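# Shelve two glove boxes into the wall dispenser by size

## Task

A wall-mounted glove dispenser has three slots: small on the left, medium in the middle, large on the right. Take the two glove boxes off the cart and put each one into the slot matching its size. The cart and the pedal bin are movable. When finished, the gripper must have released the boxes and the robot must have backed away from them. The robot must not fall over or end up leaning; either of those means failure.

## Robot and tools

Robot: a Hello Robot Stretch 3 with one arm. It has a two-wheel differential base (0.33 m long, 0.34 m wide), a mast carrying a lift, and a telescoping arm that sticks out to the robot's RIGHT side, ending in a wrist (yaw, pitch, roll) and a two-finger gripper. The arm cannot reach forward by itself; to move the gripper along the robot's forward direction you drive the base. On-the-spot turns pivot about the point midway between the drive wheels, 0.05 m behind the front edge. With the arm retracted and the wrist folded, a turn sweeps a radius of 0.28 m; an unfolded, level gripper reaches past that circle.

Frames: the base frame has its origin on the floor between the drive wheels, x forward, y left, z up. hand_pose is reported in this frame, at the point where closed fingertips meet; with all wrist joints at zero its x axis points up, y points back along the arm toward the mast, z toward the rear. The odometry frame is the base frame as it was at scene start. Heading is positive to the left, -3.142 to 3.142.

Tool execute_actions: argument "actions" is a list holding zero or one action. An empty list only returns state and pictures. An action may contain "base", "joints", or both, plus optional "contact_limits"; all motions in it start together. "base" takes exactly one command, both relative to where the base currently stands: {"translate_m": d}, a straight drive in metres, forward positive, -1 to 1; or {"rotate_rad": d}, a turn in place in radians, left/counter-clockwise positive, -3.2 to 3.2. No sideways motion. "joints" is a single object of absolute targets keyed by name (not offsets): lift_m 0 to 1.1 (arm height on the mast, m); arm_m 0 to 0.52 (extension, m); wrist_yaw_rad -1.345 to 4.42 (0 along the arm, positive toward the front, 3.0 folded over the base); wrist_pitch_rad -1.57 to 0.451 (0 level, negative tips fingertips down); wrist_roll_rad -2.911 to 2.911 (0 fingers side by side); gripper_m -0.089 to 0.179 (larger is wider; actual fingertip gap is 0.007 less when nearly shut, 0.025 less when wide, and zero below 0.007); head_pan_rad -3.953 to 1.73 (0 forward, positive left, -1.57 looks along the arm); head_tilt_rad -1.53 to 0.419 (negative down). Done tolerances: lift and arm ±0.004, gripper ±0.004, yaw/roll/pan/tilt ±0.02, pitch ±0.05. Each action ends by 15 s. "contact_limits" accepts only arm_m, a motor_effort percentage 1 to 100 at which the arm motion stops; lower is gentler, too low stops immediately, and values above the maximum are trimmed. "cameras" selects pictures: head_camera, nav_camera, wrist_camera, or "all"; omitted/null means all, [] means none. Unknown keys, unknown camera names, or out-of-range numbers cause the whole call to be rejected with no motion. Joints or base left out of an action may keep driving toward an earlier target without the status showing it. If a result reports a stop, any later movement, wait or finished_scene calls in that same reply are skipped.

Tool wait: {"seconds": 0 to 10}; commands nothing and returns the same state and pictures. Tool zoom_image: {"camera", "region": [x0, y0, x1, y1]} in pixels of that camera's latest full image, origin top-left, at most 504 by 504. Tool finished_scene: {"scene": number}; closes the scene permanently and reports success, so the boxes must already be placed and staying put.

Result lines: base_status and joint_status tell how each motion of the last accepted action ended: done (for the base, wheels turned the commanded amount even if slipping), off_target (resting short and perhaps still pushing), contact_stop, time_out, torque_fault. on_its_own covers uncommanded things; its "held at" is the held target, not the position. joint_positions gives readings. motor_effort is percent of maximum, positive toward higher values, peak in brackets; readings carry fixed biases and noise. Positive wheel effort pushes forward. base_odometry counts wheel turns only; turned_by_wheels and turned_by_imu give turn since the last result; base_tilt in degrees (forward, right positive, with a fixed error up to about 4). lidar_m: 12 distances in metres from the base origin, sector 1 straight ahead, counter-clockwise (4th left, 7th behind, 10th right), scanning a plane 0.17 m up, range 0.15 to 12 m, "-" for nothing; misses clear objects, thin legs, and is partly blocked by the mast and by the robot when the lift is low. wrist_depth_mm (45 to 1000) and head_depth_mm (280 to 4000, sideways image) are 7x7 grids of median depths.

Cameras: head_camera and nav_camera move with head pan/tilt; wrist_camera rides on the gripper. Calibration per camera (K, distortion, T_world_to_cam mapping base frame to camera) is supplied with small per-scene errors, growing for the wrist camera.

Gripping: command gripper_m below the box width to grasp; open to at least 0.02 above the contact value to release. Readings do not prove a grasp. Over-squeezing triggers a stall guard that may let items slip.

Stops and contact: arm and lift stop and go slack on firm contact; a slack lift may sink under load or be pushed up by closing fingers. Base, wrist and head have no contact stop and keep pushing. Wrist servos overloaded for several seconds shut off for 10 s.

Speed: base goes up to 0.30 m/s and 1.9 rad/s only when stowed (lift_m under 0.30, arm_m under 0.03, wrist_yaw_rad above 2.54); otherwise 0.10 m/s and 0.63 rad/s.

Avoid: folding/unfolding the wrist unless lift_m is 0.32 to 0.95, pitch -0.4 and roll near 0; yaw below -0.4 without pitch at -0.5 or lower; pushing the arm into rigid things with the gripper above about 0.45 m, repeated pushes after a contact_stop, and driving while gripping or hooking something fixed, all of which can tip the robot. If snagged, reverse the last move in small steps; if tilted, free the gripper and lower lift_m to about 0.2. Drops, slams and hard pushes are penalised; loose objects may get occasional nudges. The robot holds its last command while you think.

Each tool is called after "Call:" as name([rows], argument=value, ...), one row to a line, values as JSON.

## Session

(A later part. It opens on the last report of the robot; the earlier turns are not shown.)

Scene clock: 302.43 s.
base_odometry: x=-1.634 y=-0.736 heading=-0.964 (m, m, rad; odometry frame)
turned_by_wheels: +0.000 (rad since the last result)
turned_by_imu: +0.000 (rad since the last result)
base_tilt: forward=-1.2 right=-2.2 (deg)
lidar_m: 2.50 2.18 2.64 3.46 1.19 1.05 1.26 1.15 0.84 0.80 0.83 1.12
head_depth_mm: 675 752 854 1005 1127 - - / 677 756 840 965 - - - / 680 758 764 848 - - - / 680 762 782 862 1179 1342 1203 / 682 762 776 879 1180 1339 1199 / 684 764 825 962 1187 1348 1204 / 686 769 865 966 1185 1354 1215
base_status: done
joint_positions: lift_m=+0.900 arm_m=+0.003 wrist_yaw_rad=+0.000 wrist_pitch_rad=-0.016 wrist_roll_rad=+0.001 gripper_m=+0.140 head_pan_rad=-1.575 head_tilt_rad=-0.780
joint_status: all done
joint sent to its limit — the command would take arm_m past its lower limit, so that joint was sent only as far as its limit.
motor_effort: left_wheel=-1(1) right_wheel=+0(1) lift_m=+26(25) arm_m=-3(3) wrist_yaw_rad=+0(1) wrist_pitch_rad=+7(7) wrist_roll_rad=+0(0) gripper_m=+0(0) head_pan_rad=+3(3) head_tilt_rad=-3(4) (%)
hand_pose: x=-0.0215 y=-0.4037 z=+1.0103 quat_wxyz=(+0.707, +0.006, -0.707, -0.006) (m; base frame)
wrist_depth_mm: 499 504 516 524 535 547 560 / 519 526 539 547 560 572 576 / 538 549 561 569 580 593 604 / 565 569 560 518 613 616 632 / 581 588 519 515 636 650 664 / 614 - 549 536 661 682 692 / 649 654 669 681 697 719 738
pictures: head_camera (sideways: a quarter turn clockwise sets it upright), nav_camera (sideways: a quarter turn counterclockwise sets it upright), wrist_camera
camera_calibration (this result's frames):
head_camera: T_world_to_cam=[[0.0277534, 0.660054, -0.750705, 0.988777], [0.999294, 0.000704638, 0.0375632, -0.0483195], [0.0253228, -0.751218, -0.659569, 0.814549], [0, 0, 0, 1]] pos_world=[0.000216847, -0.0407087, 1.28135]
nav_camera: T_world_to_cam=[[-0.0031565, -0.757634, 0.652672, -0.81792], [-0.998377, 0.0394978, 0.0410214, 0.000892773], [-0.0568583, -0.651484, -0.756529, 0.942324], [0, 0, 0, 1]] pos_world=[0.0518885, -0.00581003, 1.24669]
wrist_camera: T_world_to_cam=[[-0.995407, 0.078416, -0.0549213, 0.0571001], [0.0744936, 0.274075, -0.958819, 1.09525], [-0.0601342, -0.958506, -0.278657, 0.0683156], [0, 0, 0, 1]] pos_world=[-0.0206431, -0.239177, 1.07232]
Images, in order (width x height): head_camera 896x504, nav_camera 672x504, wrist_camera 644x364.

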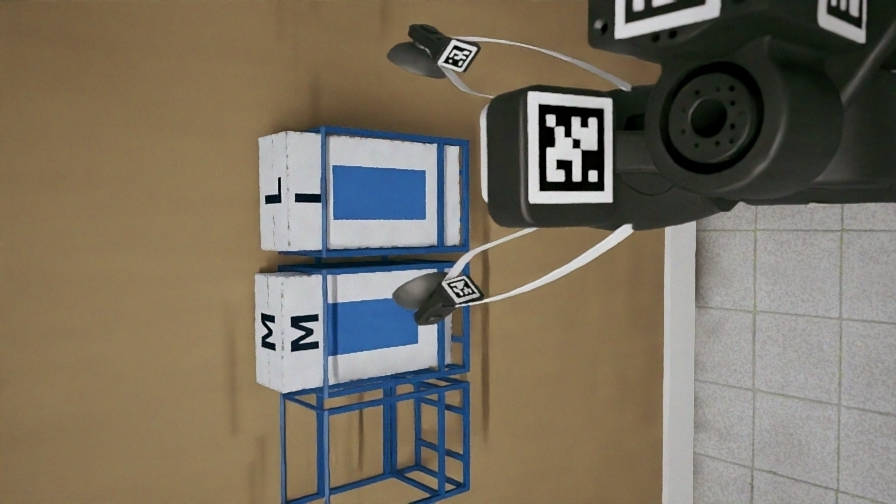

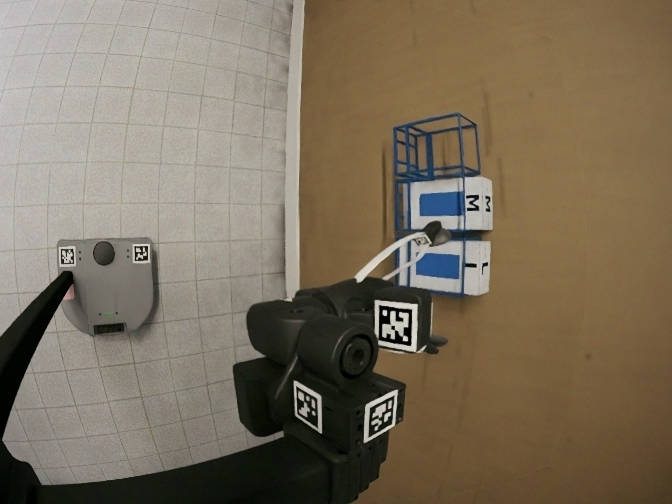

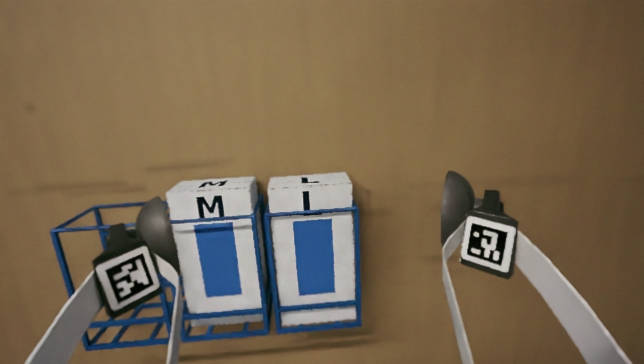

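Call:
execute_actions([
  {"base":{"translate_m":0.148},"joints":{"gripper_m":0.0,"lift_m":0.88}},
], cameras=[])

Call:
execute_actions([
  {"joints":{"arm_m":0.355}},
], cameras=["head_camera"])

Call:
execute_actions([
  {"joints":{"lift_m":0.825}},
], cameras=["head_camera"])

Scene clock: 311.30 s.
base_odometry: x=-1.549 y=-0.858 heading=-0.964 (m, m, rad; odometry frame)
turned_by_wheels: +0.000 (rad since the last result)
turned_by_imu: +0.000 (rad since the last result)
base_tilt: forward=-1.2 right=-2.2 (deg)
lidar_m: 2.35 2.05 2.43 3.47 1.39 1.17 1.40 1.15 0.83 0.80 0.83 1.12
head_depth_mm: 674 753 755 858 1148 - - / 674 753 764 862 1130 - - / 676 759 766 851 - - - / 679 756 802 894 1169 1339 1198 / 681 760 858 957 1180 1347 1203 / 684 766 850 1001 1187 1359 1204 / 686 766 870 999 1185 1358 1209
base_status: done
joint_positions: lift_m=+0.880 arm_m=+0.003 wrist_yaw_rad=+0.000 wrist_pitch_rad=-0.017 wrist_roll_rad=+0.001 gripper_m=+0.000 head_pan_rad=-1.575 head_tilt_rad=-0.780
joint_status: all done
motor_effort: left_wheel=-1(3) right_wheel=+2(8) lift_m=+20(28) arm_m=-3(3) wrist_yaw_rad=+0(1) wrist_pitch_rad=+8(8) wrist_roll_rad=+0(0) gripper_m=-2(80) head_pan_rad=+3(3) head_tilt_rad=-3(3) (%)
hand_pose: x=-0.0215 y=-0.4037 z=+0.9905 quat_wxyz=(+0.707, +0.006, -0.707, -0.006) (m; base frame)
wrist_depth_mm: 499 507 510 520 532 548 549 / 513 524 536 543 563 557 568 / 536 549 556 570 579 592 602 / 562 571 575 516 502 616 630 / 592 596 604 - 519 642 660 / 621 626 634 560 554 684 689 / 645 655 672 685 695 718 731
pictures: none
No camera images: the call's "cameras" was empty. Leave "cameras" out to get every camera's image.

Scene clock: 315.10 s.
base_odometry: x=-1.549 y=-0.858 heading=-0.964 (m, m, rad; odometry frame)
turned_by_wheels: +0.000 (rad since the last result)
turned_by_imu: +0.000 (rad since the last result)
base_tilt: forward=-1.3 right=-2.2 (deg)
lidar_m: 2.35 2.06 2.44 3.49 1.39 1.17 1.40 1.15 0.83 0.80 0.83 1.12
head_depth_mm: 673 740 - 865 1155 1323 1183 / 675 735 - 860 1159 1334 1192 / 676 742 - 872 1170 1334 1199 / 678 760 804 893 1172 1339 1200 / 679 759 855 956 1176 1344 1203 / 681 763 849 1004 1184 1343 1205 / 685 766 870 1004 1186 1359 1209
base_status: not commanded
joint_positions: lift_m=+0.880 arm_m=+0.355 wrist_yaw_rad=+0.000 wrist_pitch_rad=-0.017 wrist_roll_rad=+0.001 gripper_m=+0.000 head_pan_rad=-1.575 head_tilt_rad=-0.780
joint_status: all done
motor_effort: left_wheel=-2(2) right_wheel=+2(2) lift_m=+21(20) arm_m=+2(2) wrist_yaw_rad=+2(1) wrist_pitch_rad=+7(8) wrist_roll_rad=+0(0) gripper_m=-2(2) head_pan_rad=+3(3) head_tilt_rad=-4(4) (%)
hand_pose: x=-0.0214 y=-0.7555 z=+0.9905 quat_wxyz=(+0.707, +0.006, -0.707, -0.006) (m; base frame)
wrist_depth_mm: 184 186 189 192 195 199 202 / 191 193 197 199 203 207 209 / 198 201 205 209 213 215 221 / 206 209 214 216 221 226 230 / 216 219 221 - 232 237 241 / 225 229 215 191 203 188 183 / 236 239 159 158 160 160 148
pictures: head_camera (sideways: a quarter turn clockwise sets it upright)
camera_calibration (this result's frames):
head_camera: T_world_to_cam=[[0.0277537, 0.660074, -0.750688, 0.988755], [0.999294, 0.0007033, 0.0375634, -0.0483197], [0.0253226, -0.7512, -0.659588, 0.814575], [0, 0, 0, 1]] pos_world=[0.000216835, -0.0407082, 1.28135]
Images, in order (width x height): head_camera 896x504.

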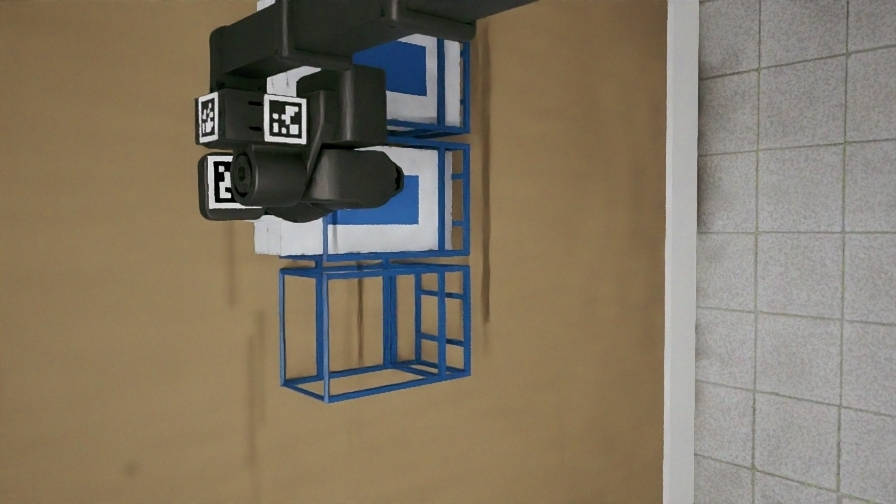

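Scene clock: 316.43 s.
base_odometry: x=-1.549 y=-0.858 heading=-0.964 (m, m, rad; odometry frame)
turned_by_wheels: +0.000 (rad since the last result)
turned_by_imu: +0.000 (rad since the last result)
base_tilt: forward=-1.2 right=-2.2 (deg)
lidar_m: 2.35 2.05 2.43 3.47 1.40 1.17 1.40 1.15 0.83 0.80 0.83 1.12
head_depth_mm: 676 753 747 - 1182 1329 1189 / 674 753 - 1014 1160 1332 1194 / 678 758 - 1032 1163 1337 1196 / 679 760 805 892 1169 1335 1198 / 679 761 856 956 1178 1348 1200 / 683 763 850 1001 1182 1347 1207 / 687 766 869 1000 1187 1355 1207
base_status: not commanded
joint_positions: lift_m=+0.825 arm_m=+0.355 wrist_yaw_rad=+0.000 wrist_pitch_rad=+0.055 wrist_roll_rad=+0.001 gripper_m=+0.000 head_pan_rad=-1.575 head_tilt_rad=-0.780
joint_status: all done
on_its_own: wrist_pitch_rad is at rest, and its effort (-26) is outside its rest range (-20 to +32)
motor_effort: left_wheel=-2(2) right_wheel=+2(2) lift_m=+16(15) arm_m=+2(2) wrist_yaw_rad=+0(1) wrist_pitch_rad=-26(27) wrist_roll_rad=+0(0) gripper_m=-2(2) head_pan_rad=+3(3) head_tilt_rad=-3(3) (%)
hand_pose: x=-0.0214 y=-0.7569 z=+0.9541 quat_wxyz=(+0.707, -0.019, -0.707, +0.019) (m; base frame)
wrist_depth_mm: 190 192 195 198 201 205 208 / 195 198 201 204 207 211 214 / 200 203 207 210 214 217 222 / 206 209 213 216 221 225 228 / 213 217 216 - 224 177 166 / 219 221 146 147 150 147 134 / 227 228 149 151 154 142 137
pictures: head_camera (sideways: a quarter turn clockwise sets it upright)
camera_calibration (this result's frames):
head_camera: T_world_to_cam=[[0.0277536, 0.660074, -0.750688, 0.988754], [0.999294, 0.000703534, 0.0375634, -0.0483197], [0.0253227, -0.7512, -0.659588, 0.814575], [0, 0, 0, 1]] pos_world=[0.000216845, -0.0407082, 1.28135]
Images, in order (width x height): head_camera 896x504.

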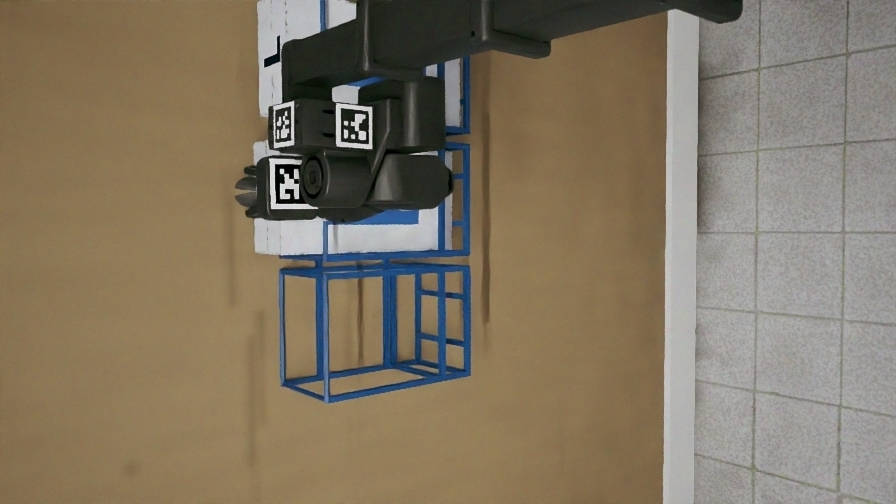

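Call:
execute_actions([
  {"joints":{"arm_m":0.315}},
], cameras=[])

Call:
execute_actions([
  {"joints":{"arm_m":0.1,"lift_m":0.88}},
])

Scene clock: 322.27 s.
base_odometry: x=-1.549 y=-0.858 heading=-0.964 (m, m, rad; odometry frame)
turned_by_wheels: +0.000 (rad since the last result)
turned_by_imu: +0.000 (rad since the last result)
base_tilt: forward=-1.3 right=-2.2 (deg)
lidar_m: 2.35 2.05 2.43 3.48 1.40 1.17 1.40 1.15 0.83 0.80 0.82 1.12
head_depth_mm: 673 753 745 - 1186 1326 1183 / 676 755 760 1044 1162 1331 1193 / 676 755 - 1039 1164 1331 1199 / 679 756 782 889 1173 1346 1200 / 679 762 856 951 1182 1343 1204 / 683 764 853 1001 1185 1353 1207 / 684 766 868 1003 1192 1346 1213
base_status: not commanded
joint_positions: lift_m=+0.825 arm_m=+0.315 wrist_yaw_rad=+0.000 wrist_pitch_rad=+0.051 wrist_roll_rad=+0.001 gripper_m=+0.000 head_pan_rad=-1.575 head_tilt_rad=-0.780
joint_status: all done
on_its_own: wrist_pitch_rad is at rest, and its effort (-24) is outside its rest range (-20 to +32)
motor_effort: left_wheel=-2(2) right_wheel=+2(2) lift_m=+17(17) arm_m=-4(4) wrist_yaw_rad=+0(1) wrist_pitch_rad=-24(26) wrist_roll_rad=+0(0) gripper_m=-2(2) head_pan_rad=+3(4) head_tilt_rad=-3(3) (%)
hand_pose: x=-0.0214 y=-0.7175 z=+0.9531 quat_wxyz=(+0.707, -0.018, -0.707, +0.018) (m; base frame)
wrist_depth_mm: 224 228 231 235 239 242 246 / 232 234 238 243 246 249 254 / 237 241 245 249 254 257 262 / 244 250 253 256 261 264 268 / 253 257 210 - 213 173 175 / 261 264 158 160 165 175 178 / 267 266 164 168 172 180 186
pictures: none
No camera images: the call's "cameras" was empty. Leave "cameras" out to get every camera's image.

Scene clock: 325.10 s.
base_odometry: x=-1.549 y=-0.858 heading=-0.964 (m, m, rad; odometry frame)
turned_by_wheels: +0.000 (rad since the last result)
turned_by_imu: +0.000 (rad since the last result)
base_tilt: forward=-1.2 right=-2.2 (deg)
lidar_m: 2.35 2.06 2.44 3.48 1.40 1.16 1.40 1.15 0.83 0.80 0.83 1.12
head_depth_mm: 673 752 754 813 - 1296 1190 / 673 754 762 824 - 1317 1191 / 678 756 766 - - 1320 1193 / 678 761 803 903 1173 1338 1201 / 682 759 853 954 1178 1346 1199 / 683 764 850 998 1192 1348 1204 / 684 767 871 1004 1188 1351 1210
base_status: not commanded
joint_positions: lift_m=+0.880 arm_m=+0.100 wrist_yaw_rad=+0.000 wrist_pitch_rad=-0.016 wrist_roll_rad=+0.001 gripper_m=+0.000 head_pan_rad=-1.575 head_tilt_rad=-0.780
joint_status: all done
motor_effort: left_wheel=-1(2) right_wheel=+2(2) lift_m=+25(27) arm_m=-3(7) wrist_yaw_rad=+0(1) wrist_pitch_rad=+8(24) wrist_roll_rad=+0(0) gripper_m=-2(1) head_pan_rad=+3(3) head_tilt_rad=-4(3) (%)
hand_pose: x=-0.0214 y=-0.5011 z=+0.9903 quat_wxyz=(+0.707, +0.006, -0.707, -0.006) (m; base frame)
wrist_depth_mm: 412 416 424 431 436 446 453 / 429 433 440 447 454 462 475 / 442 451 459 469 478 487 494 / 464 468 473 482 414 502 521 / 486 489 493 - 408 528 544 / 504 514 515 445 435 557 566 / 530 535 506 464 456 587 609
pictures: head_camera (sideways: a quarter turn clockwise sets it upright), nav_camera (sideways: a quarter turn counterclockwise sets it upright), wrist_camera
camera_calibration (this result's frames):
head_camera: T_world_to_cam=[[0.027754, 0.660074, -0.750688, 0.988754], [0.999294, 0.000702938, 0.0375634, -0.0483197], [0.0253223, -0.7512, -0.659588, 0.814575], [0, 0, 0, 1]] pos_world=[0.00021682, -0.0407082, 1.28135]
nav_camera: T_world_to_cam=[[-0.00315712, -0.757651, 0.652652, -0.817894], [-0.998377, 0.0394975, 0.0410223, 0.000891584], [-0.0568587, -0.651464, -0.756546, 0.942346], [0, 0, 0, 1]] pos_world=[0.0518885, -0.00580861, 1.24669]
wrist_camera: T_world_to_cam=[[-0.99542, 0.0782379, -0.0549298, 0.0635988], [0.0744462, 0.273983, -0.958849, 1.10276], [-0.0599685, -0.958547, -0.278553, -0.0306625], [0, 0, 0, 1]] pos_world=[-0.0206273, -0.336504, 1.05233]
Images, in order (width x height): head_camera 896x504, nav_camera 672x504, wrist_camera 644x364.

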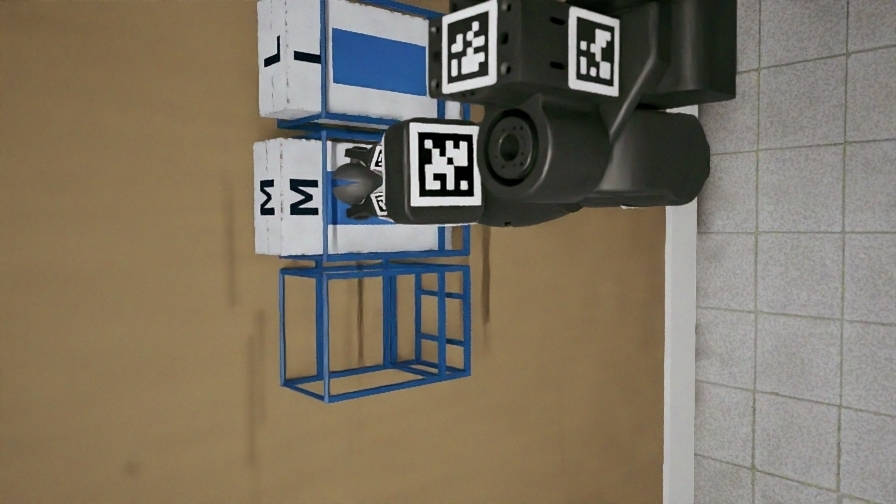

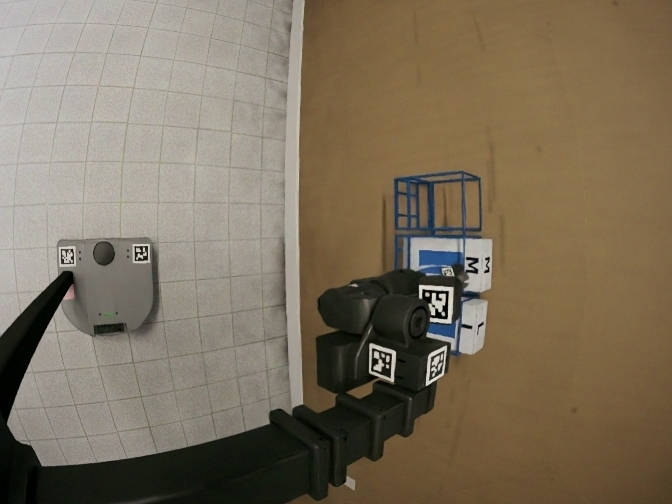

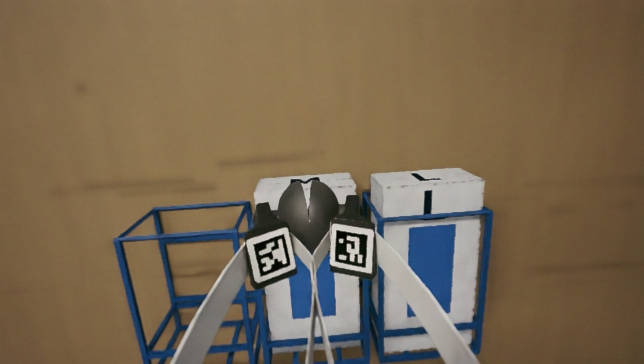

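Call:
execute_actions([
  {"joints":{"arm_m":0.0,"lift_m":0.5}},
])

Call:
zoom_image(camera="head_camera", region=[380, 0, 500, 280])

Call:
zoom_image(camera="wrist_camera", region=[160, 0, 520, 240])

Scene clock: 333.63 s.
base_odometry: x=-1.549 y=-0.858 heading=-0.964 (m, m, rad; odometry frame)
turned_by_wheels: +0.000 (rad since the last result)
turned_by_imu: +0.000 (rad since the last result)
base_tilt: forward=-1.3 right=-2.2 (deg)
lidar_m: 2.35 2.05 2.44 3.47 1.40 1.17 1.40 1.15 0.83 0.80 0.83 1.12
head_depth_mm: 673 752 755 860 1154 1328 1184 / 676 754 765 865 1165 1337 1195 / 677 756 769 872 1165 1342 1221 / 680 758 802 892 1172 1337 1206 / 680 761 856 957 1183 1346 1198 / 682 766 847 999 1181 1354 1205 / 685 768 872 1003 1192 1347 1215
base_status: not commanded
joint_positions: lift_m=+0.500 arm_m=+0.003 wrist_yaw_rad=+0.000 wrist_pitch_rad=-0.017 wrist_roll_rad=+0.001 gripper_m=+0.000 head_pan_rad=-1.575 head_tilt_rad=-0.780
joint_status: all done
joint sent to its limit — the command would take arm_m past its lower limit, so that joint was sent only as far as its limit.
motor_effort: left_wheel=-2(2) right_wheel=+2(2) lift_m=+21(19) arm_m=-3(5) wrist_yaw_rad=-1(1) wrist_pitch_rad=+8(7) wrist_roll_rad=+0(0) gripper_m=-2(2) head_pan_rad=+3(3) head_tilt_rad=-4(3) (%)
hand_pose: x=-0.0214 y=-0.4037 z=+0.6105 quat_wxyz=(+0.707, +0.006, -0.707, -0.006) (m; base frame)
wrist_depth_mm: 496 504 506 442 438 539 554 / 518 528 530 549 554 571 577 / 539 543 561 569 581 594 603 / 566 574 584 590 607 617 625 / 587 594 602 - 632 654 659 / 612 621 644 662 669 676 700 / 639 656 669 687 702 719 730
pictures: head_camera (sideways: a quarter turn clockwise sets it upright), nav_camera (sideways: a quarter turn counterclockwise sets it upright), wrist_camera
camera_calibration (this result's frames):
head_camera: T_world_to_cam=[[0.0277538, 0.660074, -0.750688, 0.988754], [0.999294, 0.00070317, 0.0375634, -0.0483197], [0.0253225, -0.7512, -0.659589, 0.814575], [0, 0, 0, 1]] pos_world=[0.00021683, -0.0407082, 1.28135]
nav_camera: T_world_to_cam=[[-0.00315694, -0.757651, 0.652652, -0.817894], [-0.998377, 0.0394972, 0.0410223, 0.000891576], [-0.0568585, -0.651464, -0.756546, 0.942346], [0, 0, 0, 1]] pos_world=[0.0518885, -0.00580859, 1.24669]
wrist_camera: T_world_to_cam=[[-0.995422, 0.0782444, -0.0548859, 0.0350991], [0.0744396, 0.274524, -0.958694, 0.711985], [-0.0599449, -0.958391, -0.279092, -0.0427666], [0, 0, 0, 1]] pos_world=[-0.0206251, -0.239191, 0.672567]
Images, in order (width x height): head_camera 896x504, nav_camera 672x504, wrist_camera 644x364.

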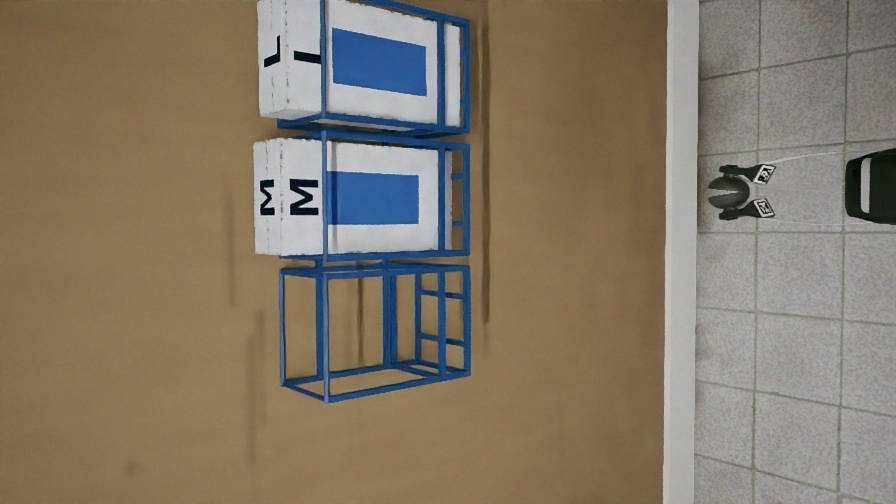

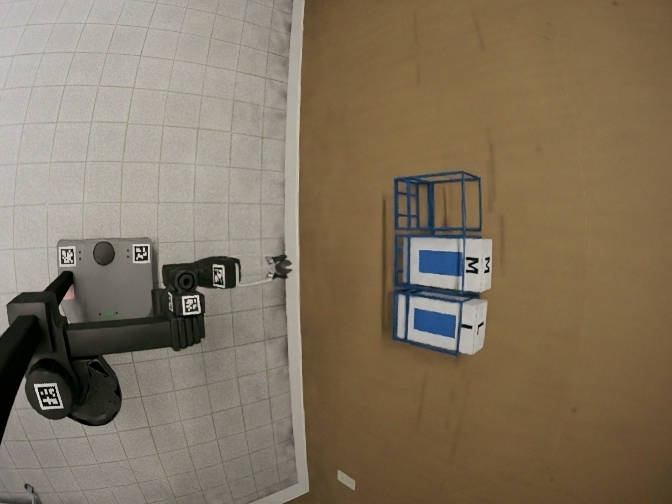

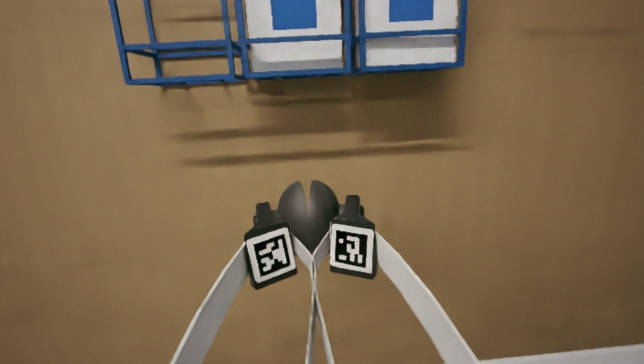

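Region (380, 0, 500, 280) of head_camera's 896x504 image, scaled by 1.800, with more detail than that image has; it fills the left 216 columns of this view, and the rest is white.

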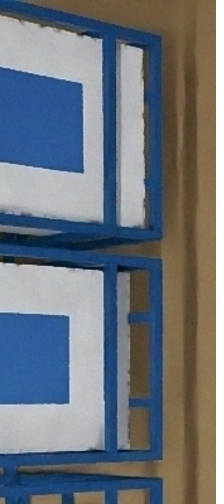

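Region (160, 0, 520, 240) of wrist_camera's 644x364 image, scaled by 1.400.

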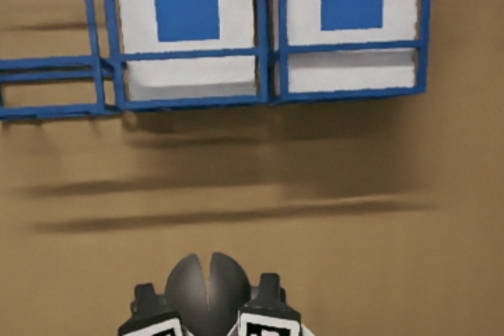

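Call:
execute_actions([
  {"base":{"translate_m":-0.3}},
], cameras=[])

Call:
finished_scene(scene=2)

Scene clock: 340.90 s.
base_odometry: x=-1.721 y=-0.611 heading=-0.964 (m, m, rad; odometry frame)
turned_by_wheels: +0.000 (rad since the last result)
turned_by_imu: -0.001 (rad since the last result)
base_tilt: forward=-1.3 right=-2.2 (deg)
lidar_m: 2.65 2.30 2.85 3.47 0.98 0.93 1.10 1.14 0.84 0.80 0.83 1.12
head_depth_mm: 678 756 856 985 1163 1324 1185 / 679 757 859 987 1163 1331 1187 / 679 759 861 989 1174 1339 1220 / 683 763 846 972 1184 1341 1196 / 684 765 775 878 1182 1344 1201 / 685 767 783 887 1190 1350 1205 / 687 771 785 890 1191 1352 1212
base_status: done
joint_positions: lift_m=+0.500 arm_m=+0.003 wrist_yaw_rad=+0.000 wrist_pitch_rad=-0.017 wrist_roll_rad=+0.001 gripper_m=+0.000 head_pan_rad=-1.575 head_tilt_rad=-0.780
joint_status: not commanded
motor_effort: left_wheel=-1(5) right_wheel=+2(3) lift_m=+20(20) arm_m=-3(3) wrist_yaw_rad=+0(0) wrist_pitch_rad=+7(7) wrist_roll_rad=+0(0) gripper_m=-2(2) head_pan_rad=+3(3) head_tilt_rad=-3(3) (%)
hand_pose: x=-0.0214 y=-0.4037 z=+0.6105 quat_wxyz=(+0.707, +0.006, -0.707, -0.006) (m; base frame)
wrist_depth_mm: 433 420 436 525 539 546 547 / 445 456 535 547 560 566 572 / 543 554 558 564 585 589 604 / 560 581 586 593 611 619 636 / 593 602 608 - 631 654 663 / 617 631 641 656 669 681 712 / 650 663 684 694 705 718 734
pictures: none
No camera images: the call's "cameras" was empty. Leave "cameras" out to get every camera's image.

The scene is finished: the task was done.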